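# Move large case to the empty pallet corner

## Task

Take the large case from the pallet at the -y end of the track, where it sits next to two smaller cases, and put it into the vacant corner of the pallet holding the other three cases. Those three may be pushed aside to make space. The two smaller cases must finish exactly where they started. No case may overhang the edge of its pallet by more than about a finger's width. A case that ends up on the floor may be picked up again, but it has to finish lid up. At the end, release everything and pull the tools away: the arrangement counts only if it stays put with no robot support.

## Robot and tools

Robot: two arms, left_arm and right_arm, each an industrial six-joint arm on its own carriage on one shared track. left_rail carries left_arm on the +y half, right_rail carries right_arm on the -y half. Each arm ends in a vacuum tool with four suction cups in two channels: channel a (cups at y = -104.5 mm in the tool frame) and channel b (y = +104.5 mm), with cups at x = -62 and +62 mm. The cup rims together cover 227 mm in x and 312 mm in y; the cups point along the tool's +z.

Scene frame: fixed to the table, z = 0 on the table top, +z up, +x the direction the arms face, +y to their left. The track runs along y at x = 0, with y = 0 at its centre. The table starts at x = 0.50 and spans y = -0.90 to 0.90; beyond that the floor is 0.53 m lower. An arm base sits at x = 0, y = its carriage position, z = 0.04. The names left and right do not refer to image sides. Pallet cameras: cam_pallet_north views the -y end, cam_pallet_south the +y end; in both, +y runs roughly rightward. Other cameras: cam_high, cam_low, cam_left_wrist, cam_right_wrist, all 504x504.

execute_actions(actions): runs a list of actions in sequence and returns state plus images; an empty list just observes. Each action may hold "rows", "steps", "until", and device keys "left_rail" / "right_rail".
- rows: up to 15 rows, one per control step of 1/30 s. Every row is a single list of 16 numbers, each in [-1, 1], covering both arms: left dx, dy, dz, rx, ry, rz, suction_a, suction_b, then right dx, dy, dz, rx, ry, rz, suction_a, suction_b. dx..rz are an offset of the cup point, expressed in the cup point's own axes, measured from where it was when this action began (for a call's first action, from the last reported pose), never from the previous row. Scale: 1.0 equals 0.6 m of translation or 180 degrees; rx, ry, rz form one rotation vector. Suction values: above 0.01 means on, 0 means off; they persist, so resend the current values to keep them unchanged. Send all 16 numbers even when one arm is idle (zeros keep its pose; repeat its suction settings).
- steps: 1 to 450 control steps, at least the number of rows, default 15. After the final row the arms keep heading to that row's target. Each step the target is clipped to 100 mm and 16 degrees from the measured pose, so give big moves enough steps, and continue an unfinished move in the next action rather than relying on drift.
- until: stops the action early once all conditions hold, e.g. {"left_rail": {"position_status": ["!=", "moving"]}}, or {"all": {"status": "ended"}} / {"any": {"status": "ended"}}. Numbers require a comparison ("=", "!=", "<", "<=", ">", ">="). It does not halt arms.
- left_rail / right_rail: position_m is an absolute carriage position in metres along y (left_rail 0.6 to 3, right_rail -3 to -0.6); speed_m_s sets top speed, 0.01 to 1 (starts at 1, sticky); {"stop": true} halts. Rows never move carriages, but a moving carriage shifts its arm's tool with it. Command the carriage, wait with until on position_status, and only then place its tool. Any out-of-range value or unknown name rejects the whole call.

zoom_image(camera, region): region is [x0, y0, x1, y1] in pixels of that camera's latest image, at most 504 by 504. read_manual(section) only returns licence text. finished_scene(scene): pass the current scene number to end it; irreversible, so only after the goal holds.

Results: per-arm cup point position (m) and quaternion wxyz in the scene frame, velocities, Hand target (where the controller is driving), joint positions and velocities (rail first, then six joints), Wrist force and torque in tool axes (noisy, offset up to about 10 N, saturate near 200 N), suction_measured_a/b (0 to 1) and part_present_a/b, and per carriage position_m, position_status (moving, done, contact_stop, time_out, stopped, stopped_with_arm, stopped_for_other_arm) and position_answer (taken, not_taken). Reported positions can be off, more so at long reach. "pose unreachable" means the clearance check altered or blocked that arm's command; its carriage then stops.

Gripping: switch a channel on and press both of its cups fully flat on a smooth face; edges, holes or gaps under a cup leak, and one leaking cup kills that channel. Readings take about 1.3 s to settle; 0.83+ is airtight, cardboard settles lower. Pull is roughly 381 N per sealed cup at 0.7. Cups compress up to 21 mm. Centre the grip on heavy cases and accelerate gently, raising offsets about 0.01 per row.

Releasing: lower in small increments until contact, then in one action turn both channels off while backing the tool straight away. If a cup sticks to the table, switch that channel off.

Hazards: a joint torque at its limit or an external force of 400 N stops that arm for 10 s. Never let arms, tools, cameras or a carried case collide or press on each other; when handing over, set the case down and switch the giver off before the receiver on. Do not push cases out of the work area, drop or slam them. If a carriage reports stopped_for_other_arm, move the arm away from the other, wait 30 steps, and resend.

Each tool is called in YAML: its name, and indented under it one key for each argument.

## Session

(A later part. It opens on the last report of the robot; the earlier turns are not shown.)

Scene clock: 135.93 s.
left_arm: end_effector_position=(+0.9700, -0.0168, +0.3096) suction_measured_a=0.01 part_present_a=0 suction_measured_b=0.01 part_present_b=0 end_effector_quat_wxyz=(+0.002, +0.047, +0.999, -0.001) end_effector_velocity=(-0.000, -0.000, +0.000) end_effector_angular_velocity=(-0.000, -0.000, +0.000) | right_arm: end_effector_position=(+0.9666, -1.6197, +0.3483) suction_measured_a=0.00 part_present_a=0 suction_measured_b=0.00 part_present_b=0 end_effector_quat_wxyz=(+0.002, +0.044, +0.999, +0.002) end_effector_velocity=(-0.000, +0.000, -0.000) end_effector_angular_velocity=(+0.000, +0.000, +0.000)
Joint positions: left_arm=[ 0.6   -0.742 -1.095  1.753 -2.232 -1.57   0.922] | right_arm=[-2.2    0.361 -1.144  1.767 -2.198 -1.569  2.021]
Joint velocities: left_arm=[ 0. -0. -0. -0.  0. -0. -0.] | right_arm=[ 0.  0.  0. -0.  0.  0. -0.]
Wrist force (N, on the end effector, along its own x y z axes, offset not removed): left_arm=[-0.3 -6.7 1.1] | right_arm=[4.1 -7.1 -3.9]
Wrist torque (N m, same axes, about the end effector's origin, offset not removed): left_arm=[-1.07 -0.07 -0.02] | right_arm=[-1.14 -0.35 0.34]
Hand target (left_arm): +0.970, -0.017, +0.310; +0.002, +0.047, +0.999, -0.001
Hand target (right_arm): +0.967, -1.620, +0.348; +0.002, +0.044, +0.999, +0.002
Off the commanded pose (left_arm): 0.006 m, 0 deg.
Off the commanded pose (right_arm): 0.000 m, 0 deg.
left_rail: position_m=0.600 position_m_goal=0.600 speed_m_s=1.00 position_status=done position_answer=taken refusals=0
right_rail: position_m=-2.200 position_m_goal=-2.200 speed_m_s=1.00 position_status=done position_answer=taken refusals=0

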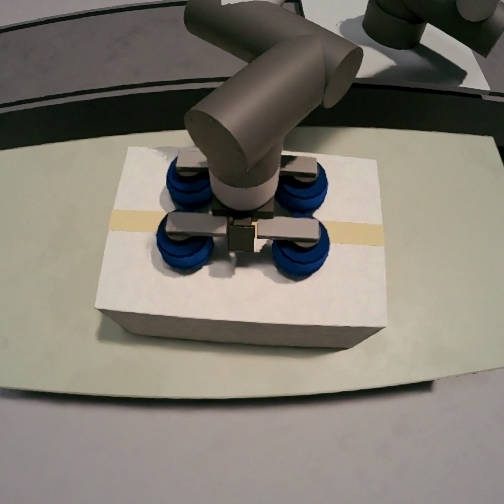

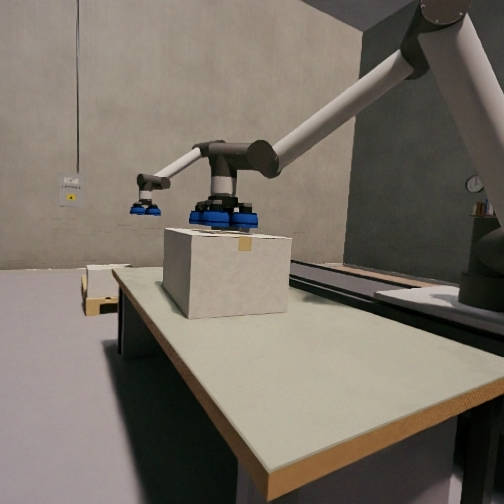

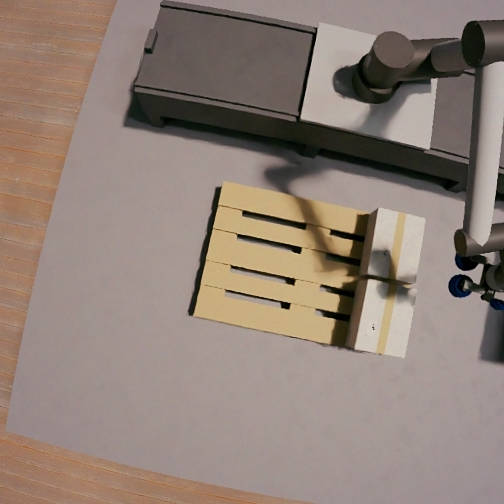

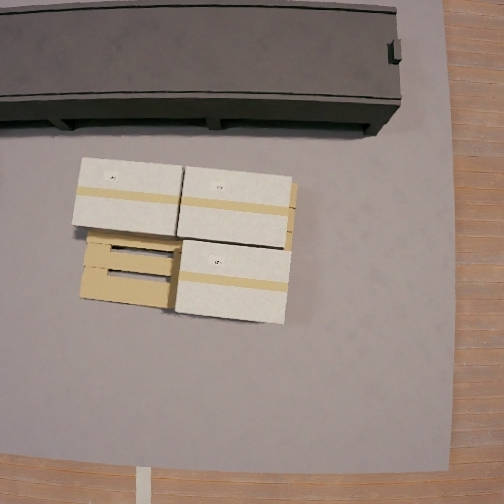

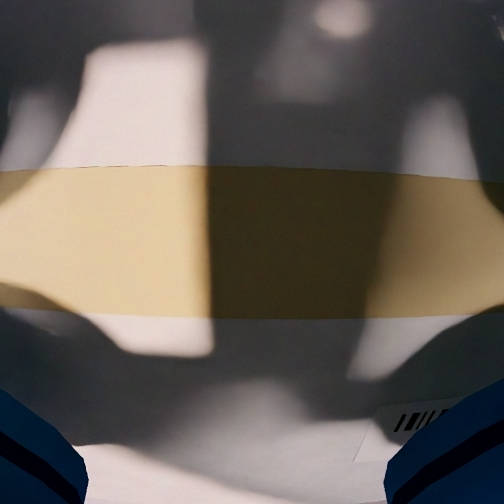

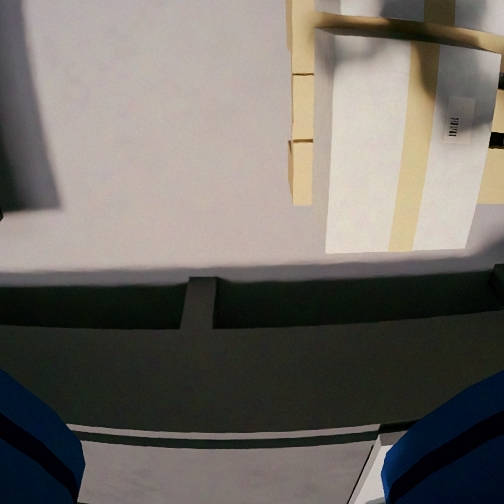

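execute_actions:
  actions:
    - {"rows": [[0.003,0,0.008,0,0,0.002,1,1,0,0,0,0,0,0,0,0],[0.006,0,0.02,0,0,0.004,1,1,0,0,0,0,0,0,0,0],[0.0075,0,0.033,0,0,0.0045,1,1,0,0,0,0,0,0,0,0],[0.0075,0,0.045,0,0,0.0045,1,1,0,0,0,0,0,0,0,0],[0.0075,0,0.054,0,0,0.0045,1,1,0,0,0,0,0,0,0,0]], "steps": 6}

zoom_image:
  camera: "cam_pallet_south"
  region: [65, 205, 205, 325]

Scene clock: 148.07 s.
left_arm: end_effector_position=(+0.9668, -0.0165, +0.2931) suction_measured_a=0.01 part_present_a=0 suction_measured_b=0.01 part_present_b=0 end_effector_quat_wxyz=(+0.002, +0.052, +0.999, -0.001) end_effector_velocity=(-0.016, +0.003, -0.144) end_effector_angular_velocity=(+0.004, +0.004, -0.042) | right_arm: end_effector_position=(+0.9666, -1.6197, +0.3482) suction_measured_a=0.00 part_present_a=0 suction_measured_b=0.00 part_present_b=0 end_effector_quat_wxyz=(+0.002, +0.044, +0.999, +0.002) end_effector_velocity=(+0.000, -0.000, -0.000) end_effector_angular_velocity=(-0.000, +0.000, -0.000)
Joint positions: left_arm=[ 0.6   -0.744 -1.086  1.766 -2.254 -1.57   0.93 ] | right_arm=[-2.2    0.361 -1.144  1.767 -2.198 -1.569  2.021]
Joint velocities: left_arm=[ 0.    -0.008  0.094  0.092 -0.18  -0.     0.035] | right_arm=[ 0. -0.  0. -0. -0. -0.  0.]
Wrist force (N, on the end effector, along its own x y z axes, offset not removed): left_arm=[-1.7 -0.4 -5.1] | right_arm=[3.9 -6.5 -0.1]
Wrist torque (N m, same axes, about the end effector's origin, offset not removed): left_arm=[-0.16 0.17 0.03] | right_arm=[-1.05 -0.38 0.36]
Hand target (left_arm): +0.965, -0.016, +0.277; +0.002, +0.054, +0.999, -0.001
Hand target (right_arm): +0.967, -1.620, +0.348; +0.002, +0.044, +0.999, +0.002
Off the commanded pose (left_arm): 0.016 m, 0 deg.
Off the commanded pose (right_arm): 0.000 m, 0 deg.
left_rail: position_m=0.600 position_m_goal=0.600 speed_m_s=1.00 position_status=done position_answer=taken refusals=0
right_rail: position_m=-2.200 position_m_goal=-2.200 speed_m_s=1.00 position_status=done position_answer=taken refusals=0

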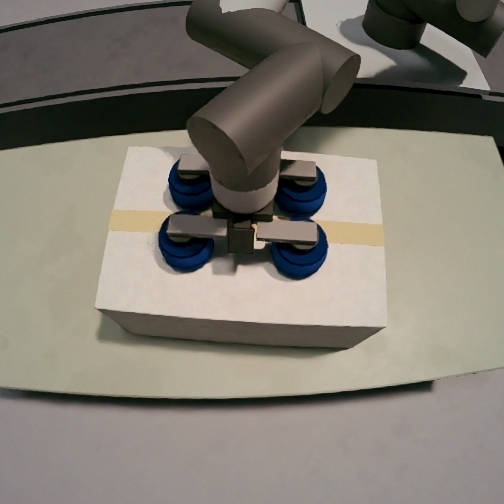

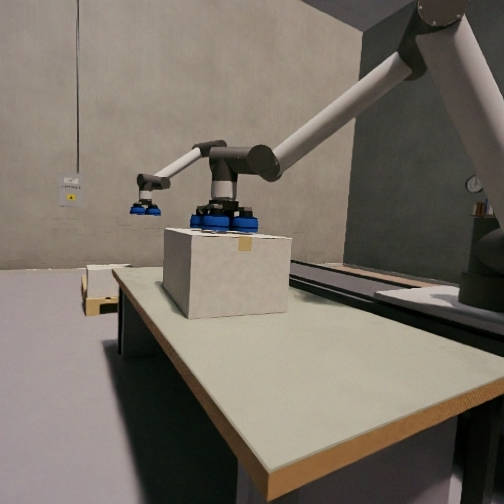

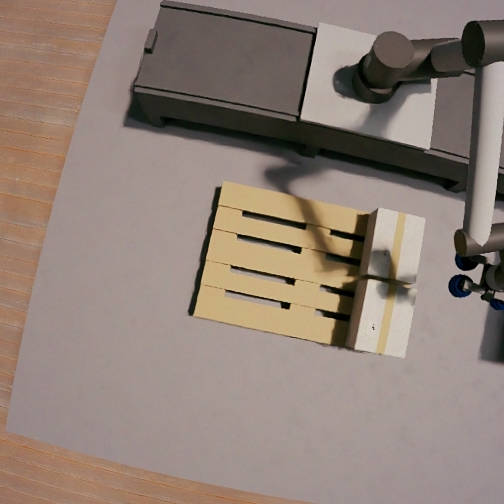

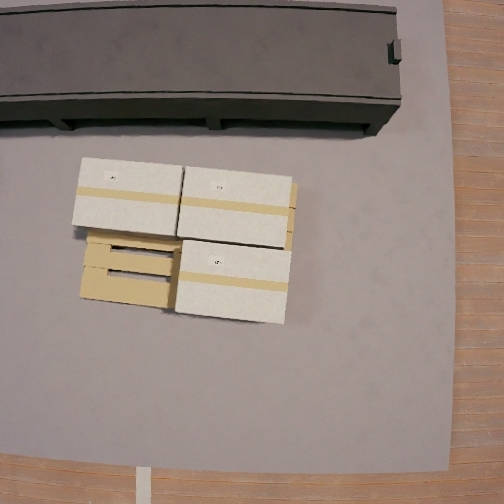

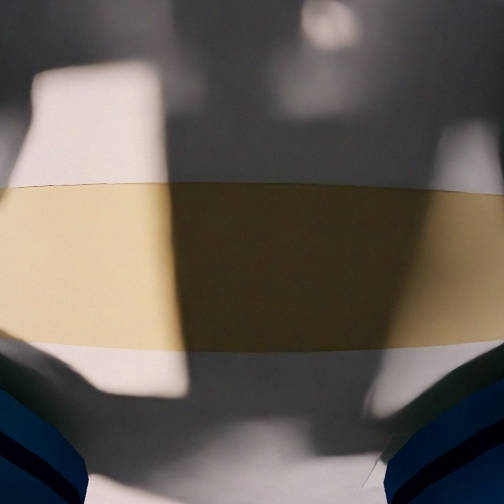

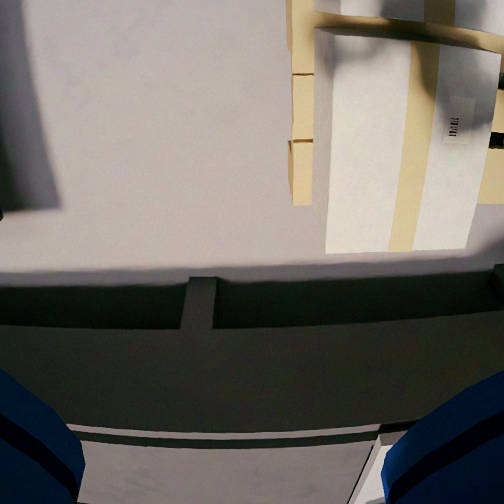

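Region (65, 205, 205, 325) of cam_pallet_south's 504x504 image, scaled by 3.600, with more detail than that image has; it fills the top 432 rows of this view, and the rest is white.

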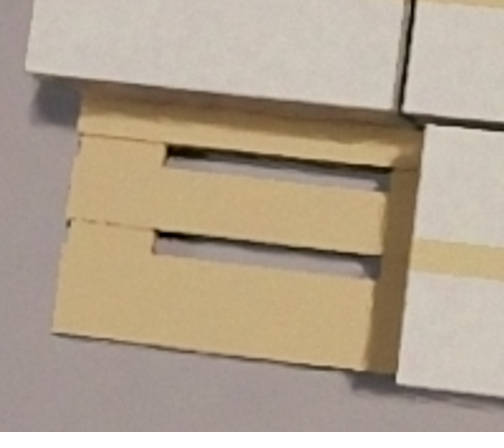

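execute_actions:
  actions: []

Scene clock: 155.20 s.
left_arm: end_effector_position=(+0.9654, -0.0162, +0.2774) suction_measured_a=1.00 part_present_a=1 suction_measured_b=1.00 part_present_b=1 end_effector_quat_wxyz=(+0.002, +0.054, +0.999, -0.001) end_effector_velocity=(+0.000, +0.000, +0.000) end_effector_angular_velocity=(+0.000, -0.000, +0.000) | right_arm: end_effector_position=(+0.9666, -1.6197, +0.3483) suction_measured_a=0.00 part_present_a=0 suction_measured_b=0.00 part_present_b=0 end_effector_quat_wxyz=(+0.002, +0.044, +0.999, +0.002) end_effector_velocity=(-0.000, -0.000, +0.000) end_effector_angular_velocity=(+0.000, -0.000, +0.000)
Joint positions: left_arm=[ 0.6   -0.745 -1.075  1.775 -2.274 -1.57   0.934] | right_arm=[-2.2    0.361 -1.144  1.767 -2.198 -1.569  2.021]
Joint velocities: left_arm=[ 0. -0. -0.  0. -0.  0.  0.] | right_arm=[ 0.  0. -0.  0. -0.  0. -0.]
Wrist force (N, on the end effector, along its own x y z axes, offset not removed): left_arm=[0.2 -3.8 31.6] | right_arm=[3.2 -7.8 -3.6]
Wrist torque (N m, same axes, about the end effector's origin, offset not removed): left_arm=[4.81 1.76 0.11] | right_arm=[-1.23 -0.34 0.34]
Hand target (left_arm): +0.965, -0.016, +0.277; +0.002, +0.054, +0.999, -0.001
Hand target (right_arm): +0.967, -1.620, +0.348; +0.002, +0.044, +0.999, +0.002
Off the commanded pose (left_arm): 0.000 m, 0 deg.
Off the commanded pose (right_arm): 0.000 m, 0 deg.
left_rail: position_m=0.600 position_m_goal=0.600 speed_m_s=1.00 position_status=done position_answer=taken refusals=0
right_rail: position_m=-2.200 position_m_goal=-2.200 speed_m_s=1.00 position_status=done position_answer=taken refusals=0

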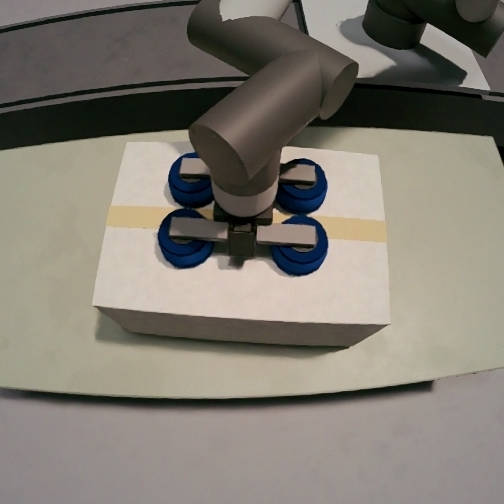

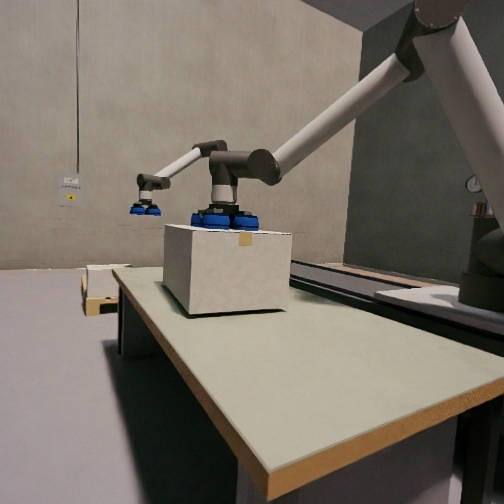

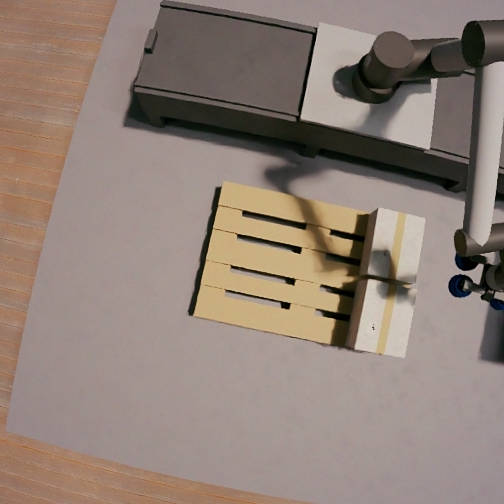

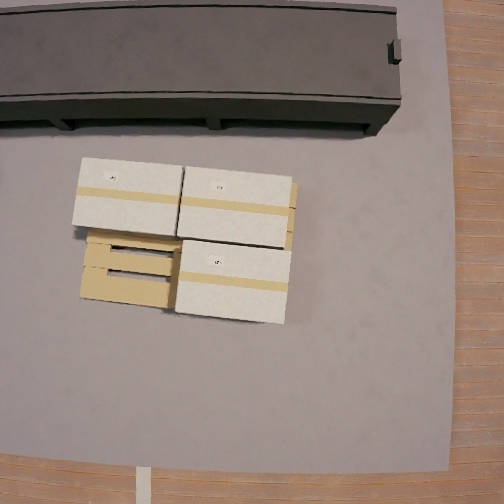

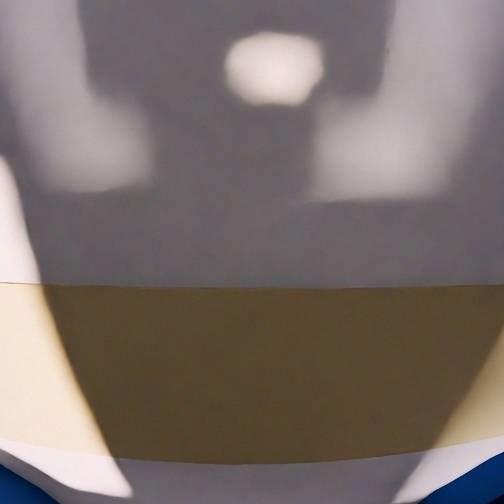

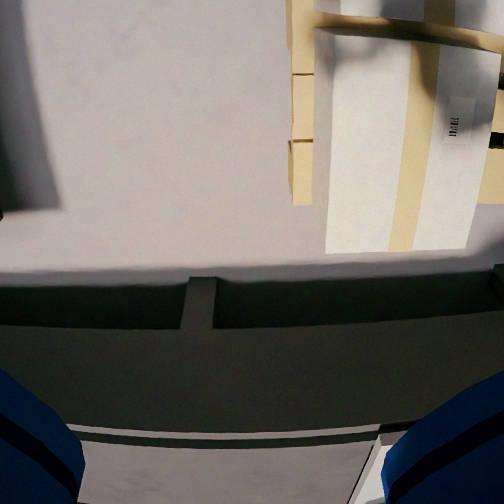

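execute_actions:
  actions:
    - {"left_rail":{"position_m":2.6},"rows": [[-0.005,0,-0.008,0,0,0,1,1,0,0,0,0,0,0,0,0],[-0.018,0.002,-0.016,0,0,0,1,1,0,0,0,0,0,0,0,0],[-0.04,0.004,-0.022,0,0,-0.001,1,1,0,0,0,0,0,0,0,0],[-0.07,0.008,-0.025,0,0,-0.002,1,1,0,0,0,0,0,0,0,0],[-0.105,0.011,-0.025,0,0,-0.002,1,1,0,0,0,0,0,0,0,0],[-0.14,0.015,-0.025,0,0,-0.003,1,1,0,0,0,0,0,0,0,0],[-0.178,0.019,-0.025,0,0,-0.004,1,1,0,0,0,0,0,0,0,0],[-0.216,0.023,-0.025,0,0,-0.004,1,1,0,0,0,0,0,0,0,0],[-0.254,0.027,-0.025,0,0,-0.005,1,1,0,0,0,0,0,0,0,0],[-0.29,0.031,-0.025,0,0,-0.006,1,1,0,0,0,0,0,0,0,0],[-0.325,0.035,-0.025,0,0,-0.006,1,1,0,0,0,0,0,0,0,0],[-0.355,0.038,-0.025,0,0,-0.0066,1,1,0,0,0,0,0,0,0,0],[-0.377,0.041,-0.025,0,0,-0.0066,1,1,0,0,0,0,0,0,0,0],[-0.389,0.042,-0.025,0,0,-0.0066,1,1,0,0,0,0,0,0,0,0]], "steps": 15}

Scene clock: 185.87 s.
left_arm: end_effector_position=(+1.1382, +0.2139, +0.2914) suction_measured_a=1.00 part_present_a=1 suction_measured_b=1.00 part_present_b=1 end_effector_quat_wxyz=(+0.003, +0.044, +0.999, -0.001) end_effector_velocity=(+0.486, +0.932, +0.009) end_effector_angular_velocity=(-0.011, -0.017, +0.031) | right_arm: end_effector_position=(+0.9666, -1.6197, +0.3483) suction_measured_a=0.00 part_present_a=0 suction_measured_b=0.00 part_present_b=0 end_effector_quat_wxyz=(+0.002, +0.044, +0.999, +0.002) end_effector_velocity=(+0.000, +0.000, -0.000) end_effector_angular_velocity=(-0.000, +0.000, -0.000)
Joint positions: left_arm=[ 0.822 -0.647 -0.948  1.525 -2.154 -1.568  1.012] | right_arm=[-2.2    0.361 -1.144  1.767 -2.198 -1.569  2.021]
Joint velocities: left_arm=[ 0.94   0.225  0.416 -0.769  0.332  0.     0.195] | right_arm=[ 0. -0.  0. -0. -0.  0.  0.]
Wrist force (N, on the end effector, along its own x y z axes, offset not removed): left_arm=[-15.6 -29.8 35.5] | right_arm=[1.9 -9.1 -4.7]
Wrist torque (N m, same axes, about the end effector's origin, offset not removed): left_arm=[7.24 1.46 0.47] | right_arm=[-1.36 -0.05 0.35]
Hand target (left_arm): +1.193, +0.256, +0.294; +0.004, +0.043, +0.999, -0.002
Hand target (right_arm): +0.967, -1.620, +0.348; +0.002, +0.044, +0.999, +0.002
Off the commanded pose (left_arm): 0.062 m, 0 deg.
Off the commanded pose (right_arm): 0.000 m, 0 deg.
left_rail: position_m=0.822 position_m_goal=2.600 speed_m_s=1.00 position_status=moving position_answer=taken refusals=0
right_rail: position_m=-2.200 position_m_goal=-2.200 speed_m_s=1.00 position_status=done position_answer=taken refusals=0

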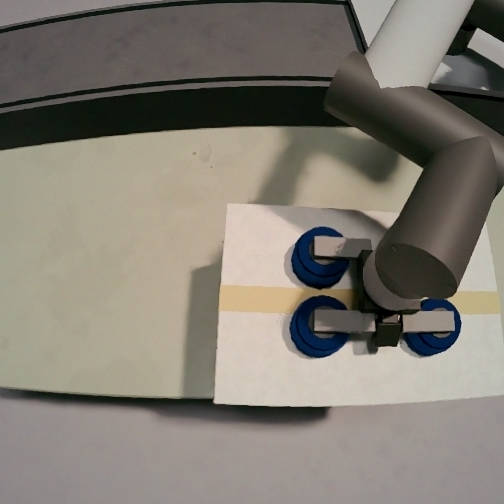

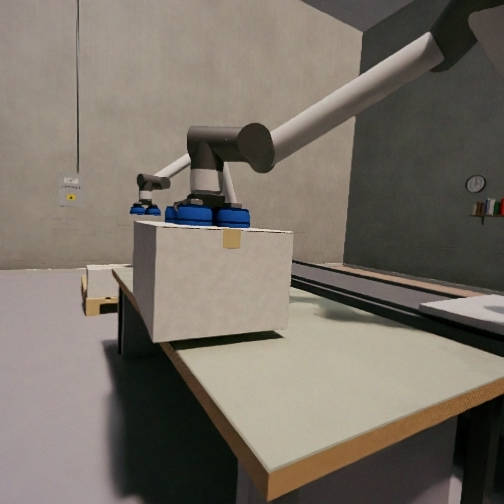

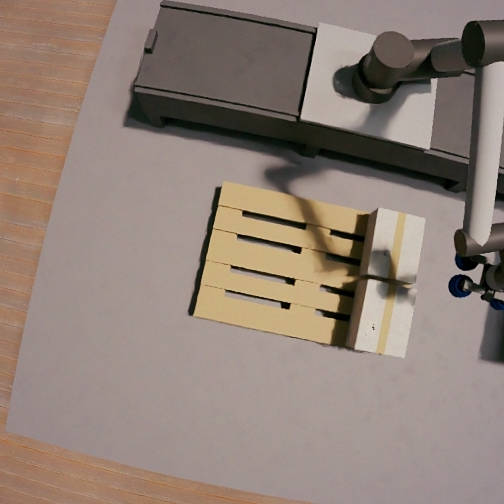

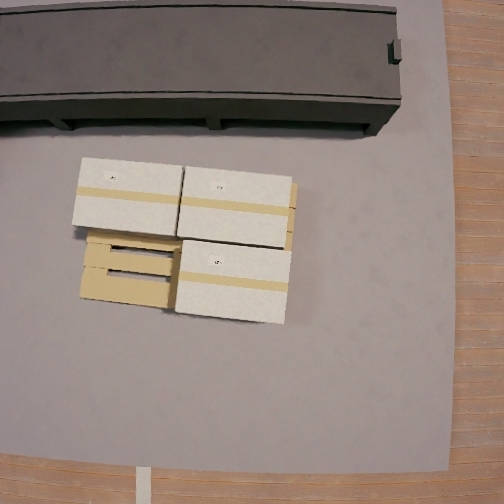

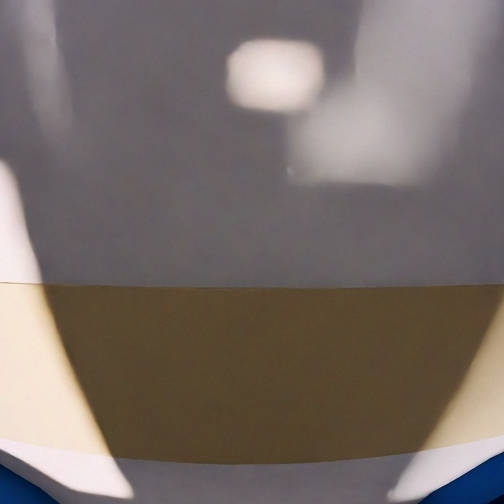

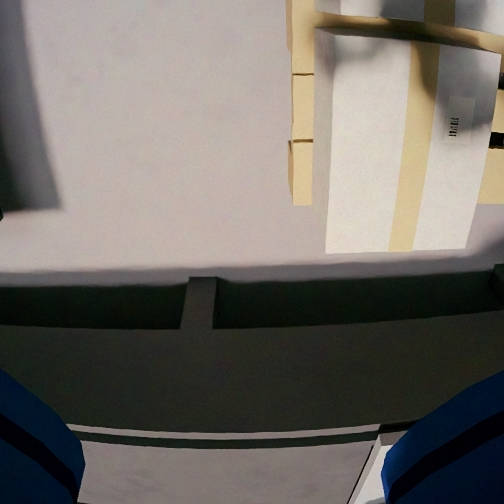

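execute_actions:
  actions: []

Scene clock: 188.27 s.
left_arm: end_effector_position=(+1.1927, +1.9894, +0.2937) suction_measured_a=1.00 part_present_a=1 suction_measured_b=1.00 part_present_b=1 end_effector_quat_wxyz=(+0.004, +0.043, +0.999, -0.002) end_effector_velocity=(-0.000, +0.000, -0.000) end_effector_angular_velocity=(+0.001, +0.001, +0.000) | right_arm: end_effector_position=(+0.9666, -1.6197, +0.3483) suction_measured_a=0.00 part_present_a=0 suction_measured_b=0.00 part_present_b=0 end_effector_quat_wxyz=(+0.002, +0.044, +0.999, +0.002) end_effector_velocity=(-0.000, +0.000, +0.000) end_effector_angular_velocity=(+0.000, -0.000, -0.000)
Joint positions: left_arm=[ 2.6   -0.624 -0.9    1.434 -2.114 -1.569  1.033] | right_arm=[-2.2    0.361 -1.144  1.767 -2.198 -1.569  2.021]
Joint velocities: left_arm=[ 0.     0.     0.    -0.     0.001  0.     0.   ] | right_arm=[ 0.  0. -0.  0.  0.  0.  0.]
Wrist force (N, on the end effector, along its own x y z axes, offset not removed): left_arm=[-1.3 0.4 32.6] | right_arm=[1.9 -9.8 -2.8]
Wrist torque (N m, same axes, about the end effector's origin, offset not removed): left_arm=[4.98 2.11 -0.08] | right_arm=[-1.51 -0.08 0.47]
Hand target (left_arm): +1.193, +1.990, +0.294; +0.004, +0.043, +0.999, -0.002
Hand target (right_arm): +0.967, -1.620, +0.348; +0.002, +0.044, +0.999, +0.002
Off the commanded pose (left_arm): 0.009 m, 0 deg.
Off the commanded pose (right_arm): 0.000 m, 0 deg.
left_rail: position_m=2.600 position_m_goal=2.600 speed_m_s=1.00 position_status=done position_answer=taken refusals=0
right_rail: position_m=-2.200 position_m_goal=-2.200 speed_m_s=1.00 position_status=done position_answer=taken refusals=0

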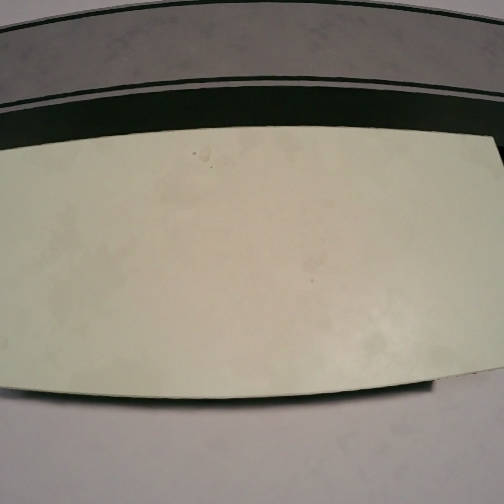

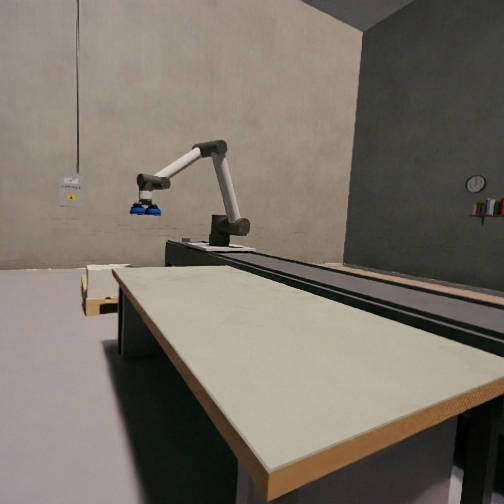

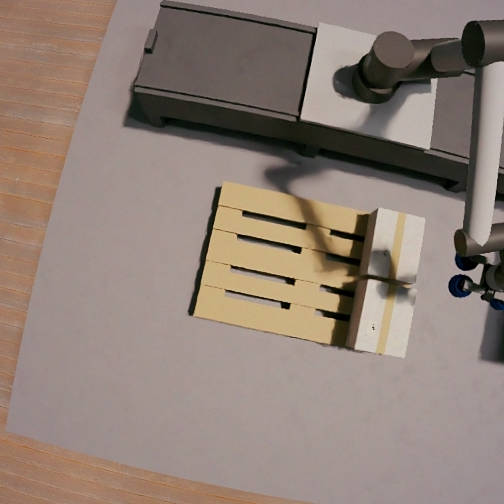

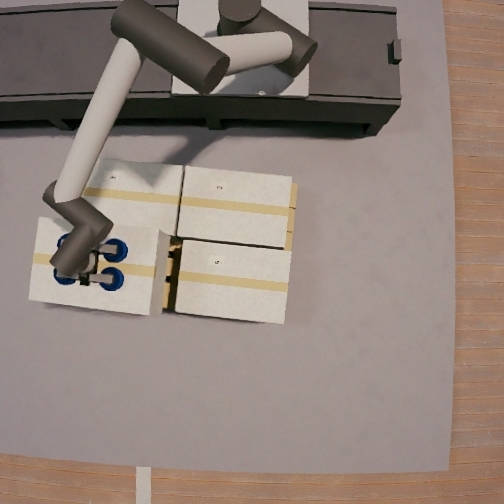

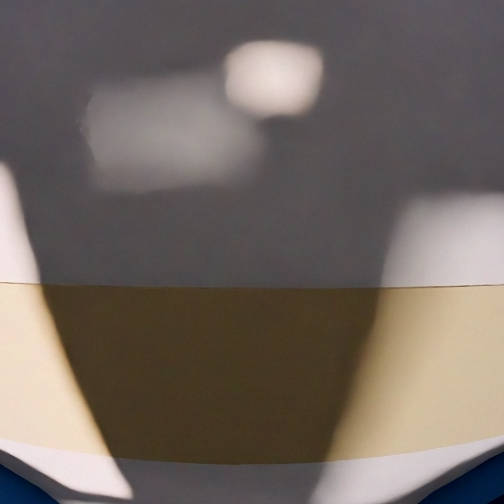

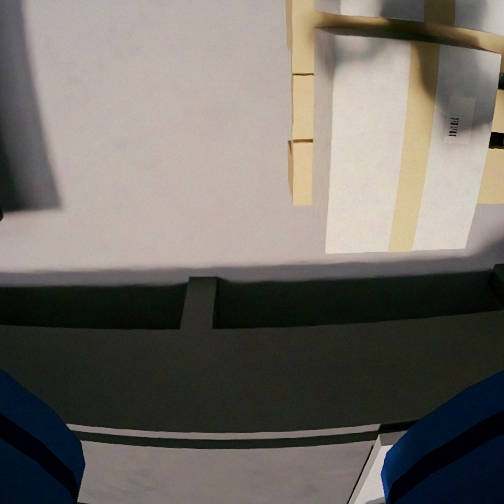

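execute_actions:
  actions:
    - {"rows": [[0,0,0.006,0,0.0005,0,1,1,0,0,0,0,0,0,0,0],[0,0,0.018,-0.0005,0.001,0,1,1,0,0,0,0,0,0,0,0],[0,0,0.036,-0.001,0.0018,0,1,1,0,0,0,0,0,0,0,0],[0,0,0.06,-0.001,0.0018,0,1,1,0,0,0,0,0,0,0,0],[0,0,0.09,-0.001,0.0018,0,1,1,0,0,0,0,0,0,0,0],[0,0,0.124,-0.001,0.0018,0,1,1,0,0,0,0,0,0,0,0],[0,0,0.16,-0.001,0.0018,0,1,1,0,0,0,0,0,0,0,0],[0,0,0.198,-0.001,0.0018,0,1,1,0,0,0,0,0,0,0,0],[0,0,0.236,-0.001,0.0018,0,1,1,0,0,0,0,0,0,0,0],[0,0,0.275,-0.001,0.0018,0,1,1,0,0,0,0,0,0,0,0],[0,0,0.315,-0.001,0.0018,0,1,1,0,0,0,0,0,0,0,0],[0,0,0.355,-0.001,0.0018,0,1,1,0,0,0,0,0,0,0,0],[0,0,0.395,-0.001,0.0018,0,1,1,0,0,0,0,0,0,0,0],[0,0,0.435,-0.001,0.0018,0,1,1,0,0,0,0,0,0,0,0],[0,0,0.665,-0.001,0.0018,0,1,1,0,0,0,0,0,0,0,0]], "steps": 27}

Scene clock: 202.47 s.
left_arm: end_effector_position=(+1.1898, +1.9907, -0.0870) suction_measured_a=1.00 part_present_a=1 suction_measured_b=1.00 part_present_b=1 end_effector_quat_wxyz=(+0.000, +0.043, +0.999, +0.001) end_effector_velocity=(+0.041, -0.026, -0.185) end_effector_angular_velocity=(-0.018, -0.025, +0.000) | right_arm: end_effector_position=(+0.9666, -1.6197, +0.3483) suction_measured_a=0.00 part_present_a=0 suction_measured_b=0.00 part_present_b=0 end_effector_quat_wxyz=(+0.002, +0.044, +0.999, +0.002) end_effector_velocity=(-0.000, +0.000, +0.000) end_effector_angular_velocity=(+0.000, -0.000, -0.000)
Joint positions: left_arm=[ 2.6   -0.625 -0.61   1.505 -2.465 -1.569  1.033] | right_arm=[-2.2    0.361 -1.144  1.767 -2.198 -1.569  2.021]
Joint velocities: left_arm=[ 0.     0.002  0.201 -0.097 -0.136 -0.     0.002] | right_arm=[ 0.  0. -0.  0. -0.  0.  0.]
Wrist force (N, on the end effector, along its own x y z axes, offset not removed): left_arm=[1.7 -1.2 75.5] | right_arm=[1.7 -6.8 -3.2]
Wrist torque (N m, same axes, about the end effector's origin, offset not removed): left_arm=[5.69 2.63 -0.10] | right_arm=[-0.96 -0.02 0.27]
Hand target (left_arm): +1.195, +1.988, -0.105; +0.001, +0.043, +0.999, +0.000
Hand target (right_arm): +0.967, -1.620, +0.348; +0.002, +0.044, +0.999, +0.002
Off the commanded pose (left_arm): 0.019 m, 0 deg.
Off the commanded pose (right_arm): 0.000 m, 0 deg.
left_rail: position_m=2.600 position_m_goal=2.600 speed_m_s=1.00 position_status=done position_answer=taken refusals=0
right_rail: position_m=-2.200 position_m_goal=-2.200 speed_m_s=1.00 position_status=done position_answer=taken refusals=0

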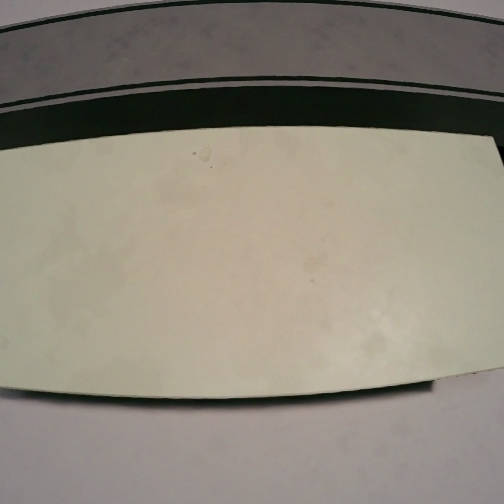

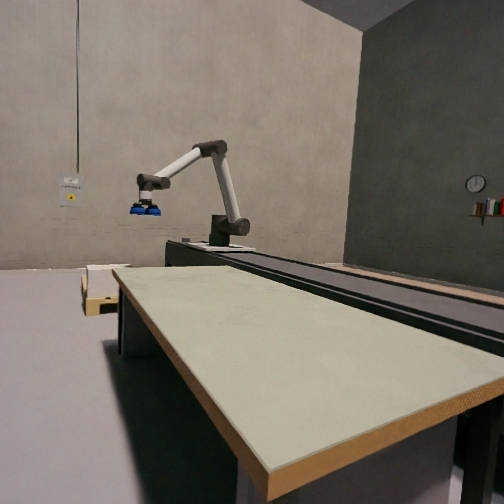

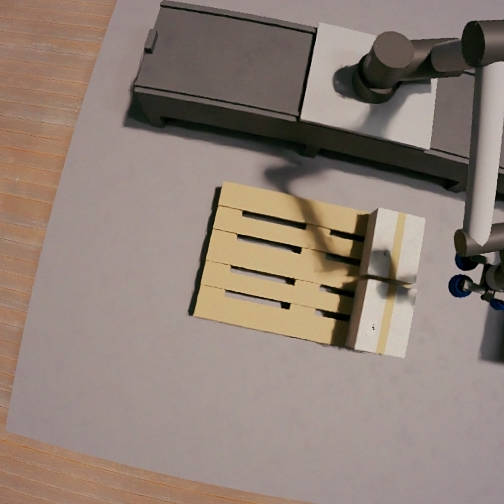

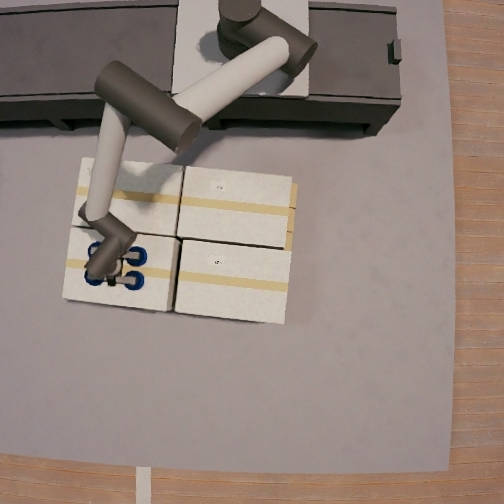

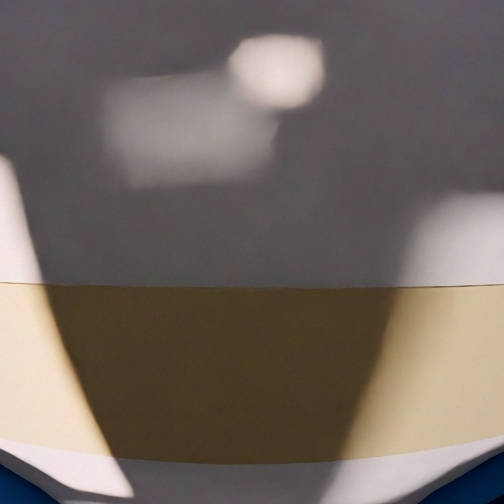

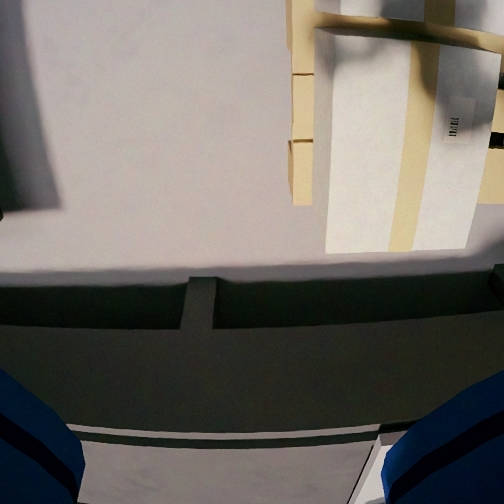

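execute_actions:
  actions: []

zoom_image:
  camera: "cam_pallet_south"
  region: [50, 200, 210, 330]

Scene clock: 203.93 s.
left_arm: end_effector_position=(+1.1946, +1.9880, -0.1050) suction_measured_a=1.00 part_present_a=1 suction_measured_b=1.00 part_present_b=1 end_effector_quat_wxyz=(+0.001, +0.043, +0.999, +0.000) end_effector_velocity=(-0.000, +0.000, -0.000) end_effector_angular_velocity=(+0.000, +0.000, +0.000) | right_arm: end_effector_position=(+0.9666, -1.6197, +0.3483) suction_measured_a=0.00 part_present_a=0 suction_measured_b=0.00 part_present_b=0 end_effector_quat_wxyz=(+0.002, +0.044, +0.999, +0.002) end_effector_velocity=(+0.000, -0.000, -0.000) end_effector_angular_velocity=(-0.000, +0.000, +0.000)
Joint positions: left_arm=[ 2.6   -0.624 -0.59   1.494 -2.477 -1.569  1.033] | right_arm=[-2.2    0.361 -1.144  1.767 -2.198 -1.569  2.021]
Joint velocities: left_arm=[ 0.  0.  0. -0. -0. -0. -0.] | right_arm=[ 0. -0.  0. -0.  0. -0. -0.]
Wrist force (N, on the end effector, along its own x y z axes, offset not removed): left_arm=[0.1 -5.3 30.7] | right_arm=[4.7 -9.1 -3.9]
Wrist torque (N m, same axes, about the end effector's origin, offset not removed): left_arm=[4.63 1.80 0.08] | right_arm=[-1.30 -0.41 0.41]
Hand target (left_arm): +1.195, +1.988, -0.105; +0.001, +0.043, +0.999, +0.000
Hand target (right_arm): +0.967, -1.620, +0.348; +0.002, +0.044, +0.999, +0.002
Off the commanded pose (left_arm): 0.001 m, 0 deg.
Off the commanded pose (right_arm): 0.000 m, 0 deg.
left_rail: position_m=2.600 position_m_goal=2.600 speed_m_s=1.00 position_status=done position_answer=taken refusals=0
right_rail: position_m=-2.200 position_m_goal=-2.200 speed_m_s=1.00 position_status=done position_answer=taken refusals=0

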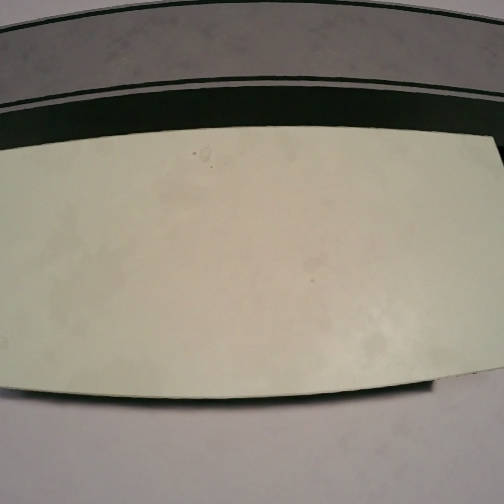

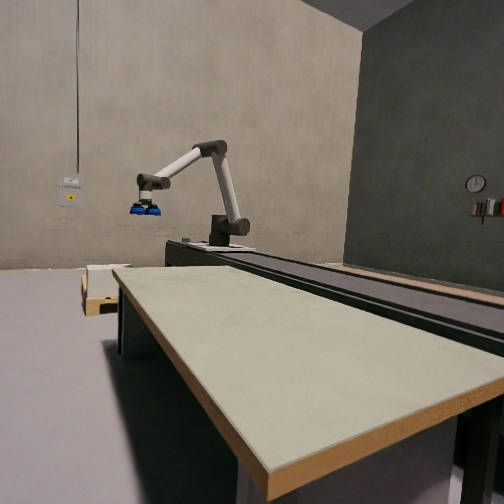

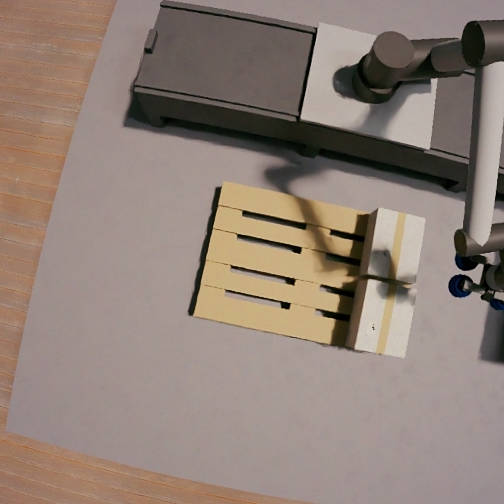

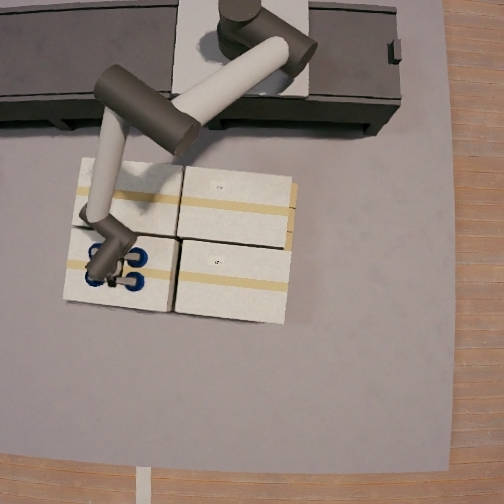

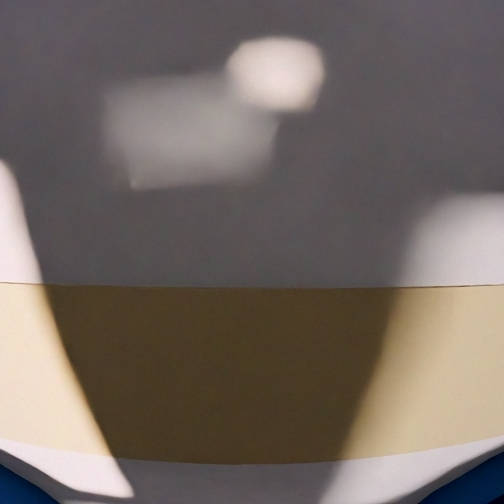

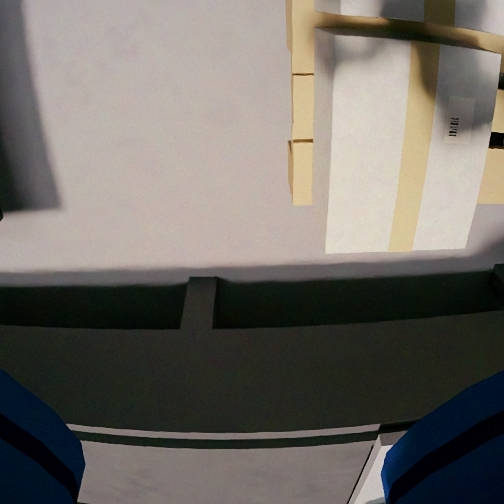

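Region (50, 200, 210, 330) of cam_pallet_south's 504x504 image, scaled by 3.150, with more detail than that image has; it fills the top 410 rows of this view, and the rest is white.

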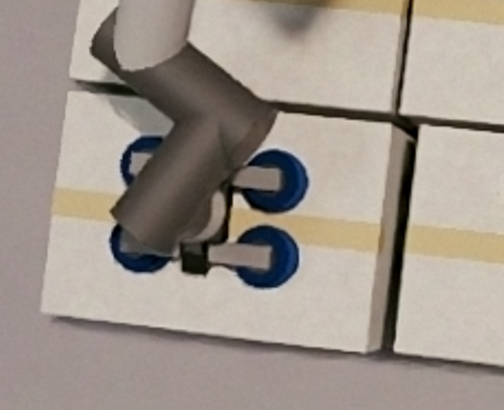

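execute_actions:
  actions:
    - {"rows": [[0.003,0.006,0.002,0,0,0,1,1,0,0,0,0,0,0,0,0],[0.008,0.016,0.006,0,0,0,1,1,0,0,0,0,0,0,0,0],[0.014,0.028,0.012,0,0,0,1,1,0,0,0,0,0,0,0,0],[0.019,0.039,0.018,0,0,0,1,1,0,0,0,0,0,0,0,0],[0.022,0.045,0.024,0,0,0,1,1,0,0,0,0,0,0,0,0],[0.022,0.045,0.028,0,0,0,1,1,0,0,0,0,0,0,0,0]], "steps": 7}

Scene clock: 210.63 s.
left_arm: end_effector_position=(+1.1877, +2.0063, -0.1142) suction_measured_a=1.00 part_present_a=1 suction_measured_b=1.00 part_present_b=1 end_effector_quat_wxyz=(+0.001, +0.043, +0.999, +0.000) end_effector_velocity=(-0.043, +0.104, -0.076) end_effector_angular_velocity=(+0.012, +0.013, +0.004) | right_arm: end_effector_position=(+0.9666, -1.6197, +0.3483) suction_measured_a=0.00 part_present_a=0 suction_measured_b=0.00 part_present_b=0 end_effector_quat_wxyz=(+0.002, +0.044, +0.999, +0.002) end_effector_velocity=(-0.000, +0.000, +0.000) end_effector_angular_velocity=(+0.000, -0.000, +0.000)
Joint positions: left_arm=[ 2.6   -0.616 -0.591  1.519 -2.5   -1.569  1.041] | right_arm=[-2.2    0.361 -1.144  1.767 -2.198 -1.569  2.021]
Joint velocities: left_arm=[ 0.     0.045  0.012  0.138 -0.131  0.002  0.041] | right_arm=[ 0.  0. -0. -0.  0.  0. -0.]
Wrist force (N, on the end effector, along its own x y z axes, offset not removed): left_arm=[7.4 14.6 36.4] | right_arm=[1.0 -9.6 -5.5]
Wrist torque (N m, same axes, about the end effector's origin, offset not removed): left_arm=[3.08 2.86 -0.50] | right_arm=[-1.38 0.03 0.27]
Hand target (left_arm): +1.184, +2.016, -0.122; +0.001, +0.043, +0.999, +0.000
Hand target (right_arm): +0.967, -1.620, +0.348; +0.002, +0.044, +0.999, +0.002
Off the commanded pose (left_arm): 0.013 m, 0 deg.
Off the commanded pose (right_arm): 0.000 m, 0 deg.
left_rail: position_m=2.600 position_m_goal=2.600 speed_m_s=1.00 position_status=done position_answer=taken refusals=0
right_rail: position_m=-2.200 position_m_goal=-2.200 speed_m_s=1.00 position_status=done position_answer=taken refusals=0

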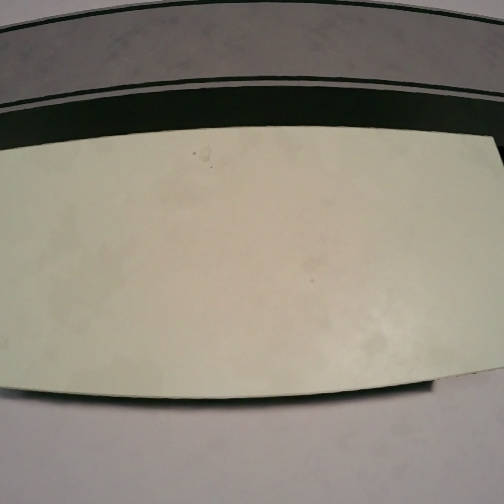

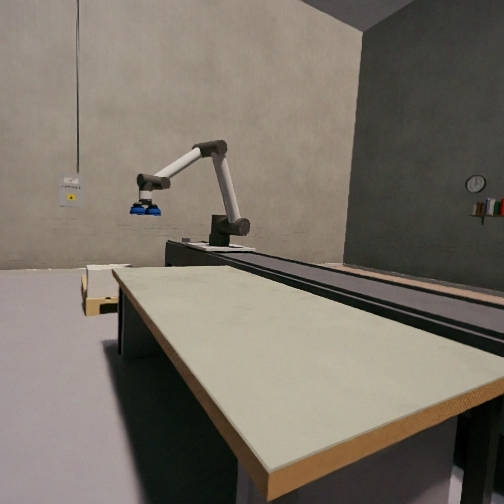

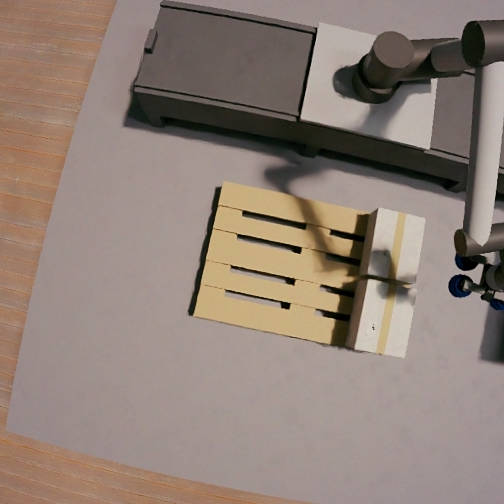

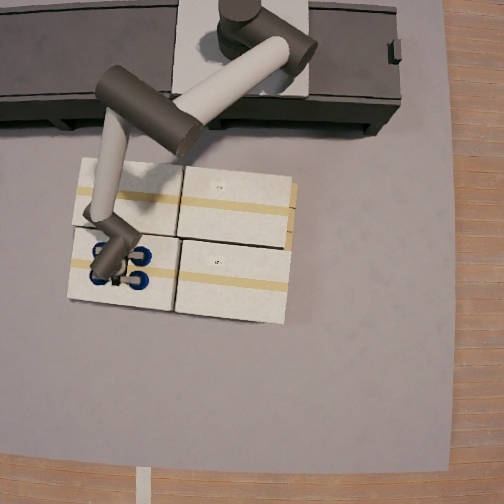

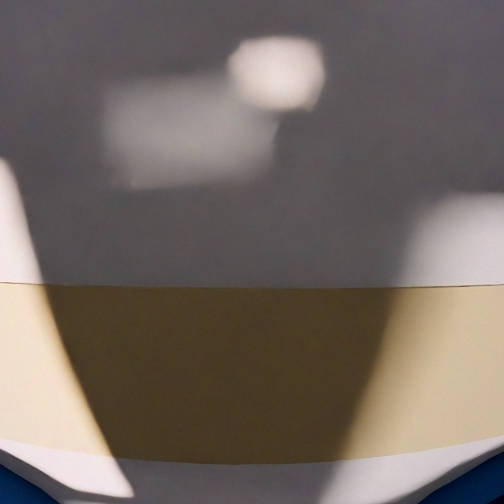

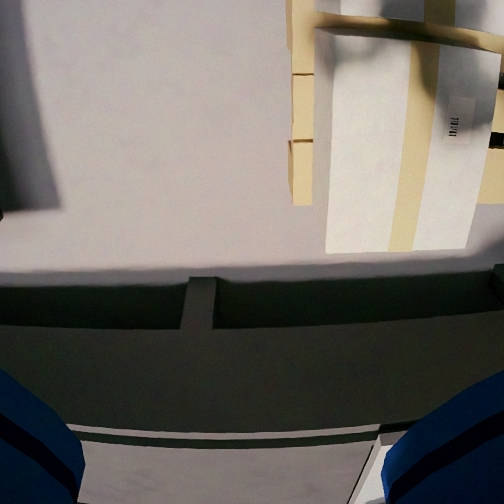

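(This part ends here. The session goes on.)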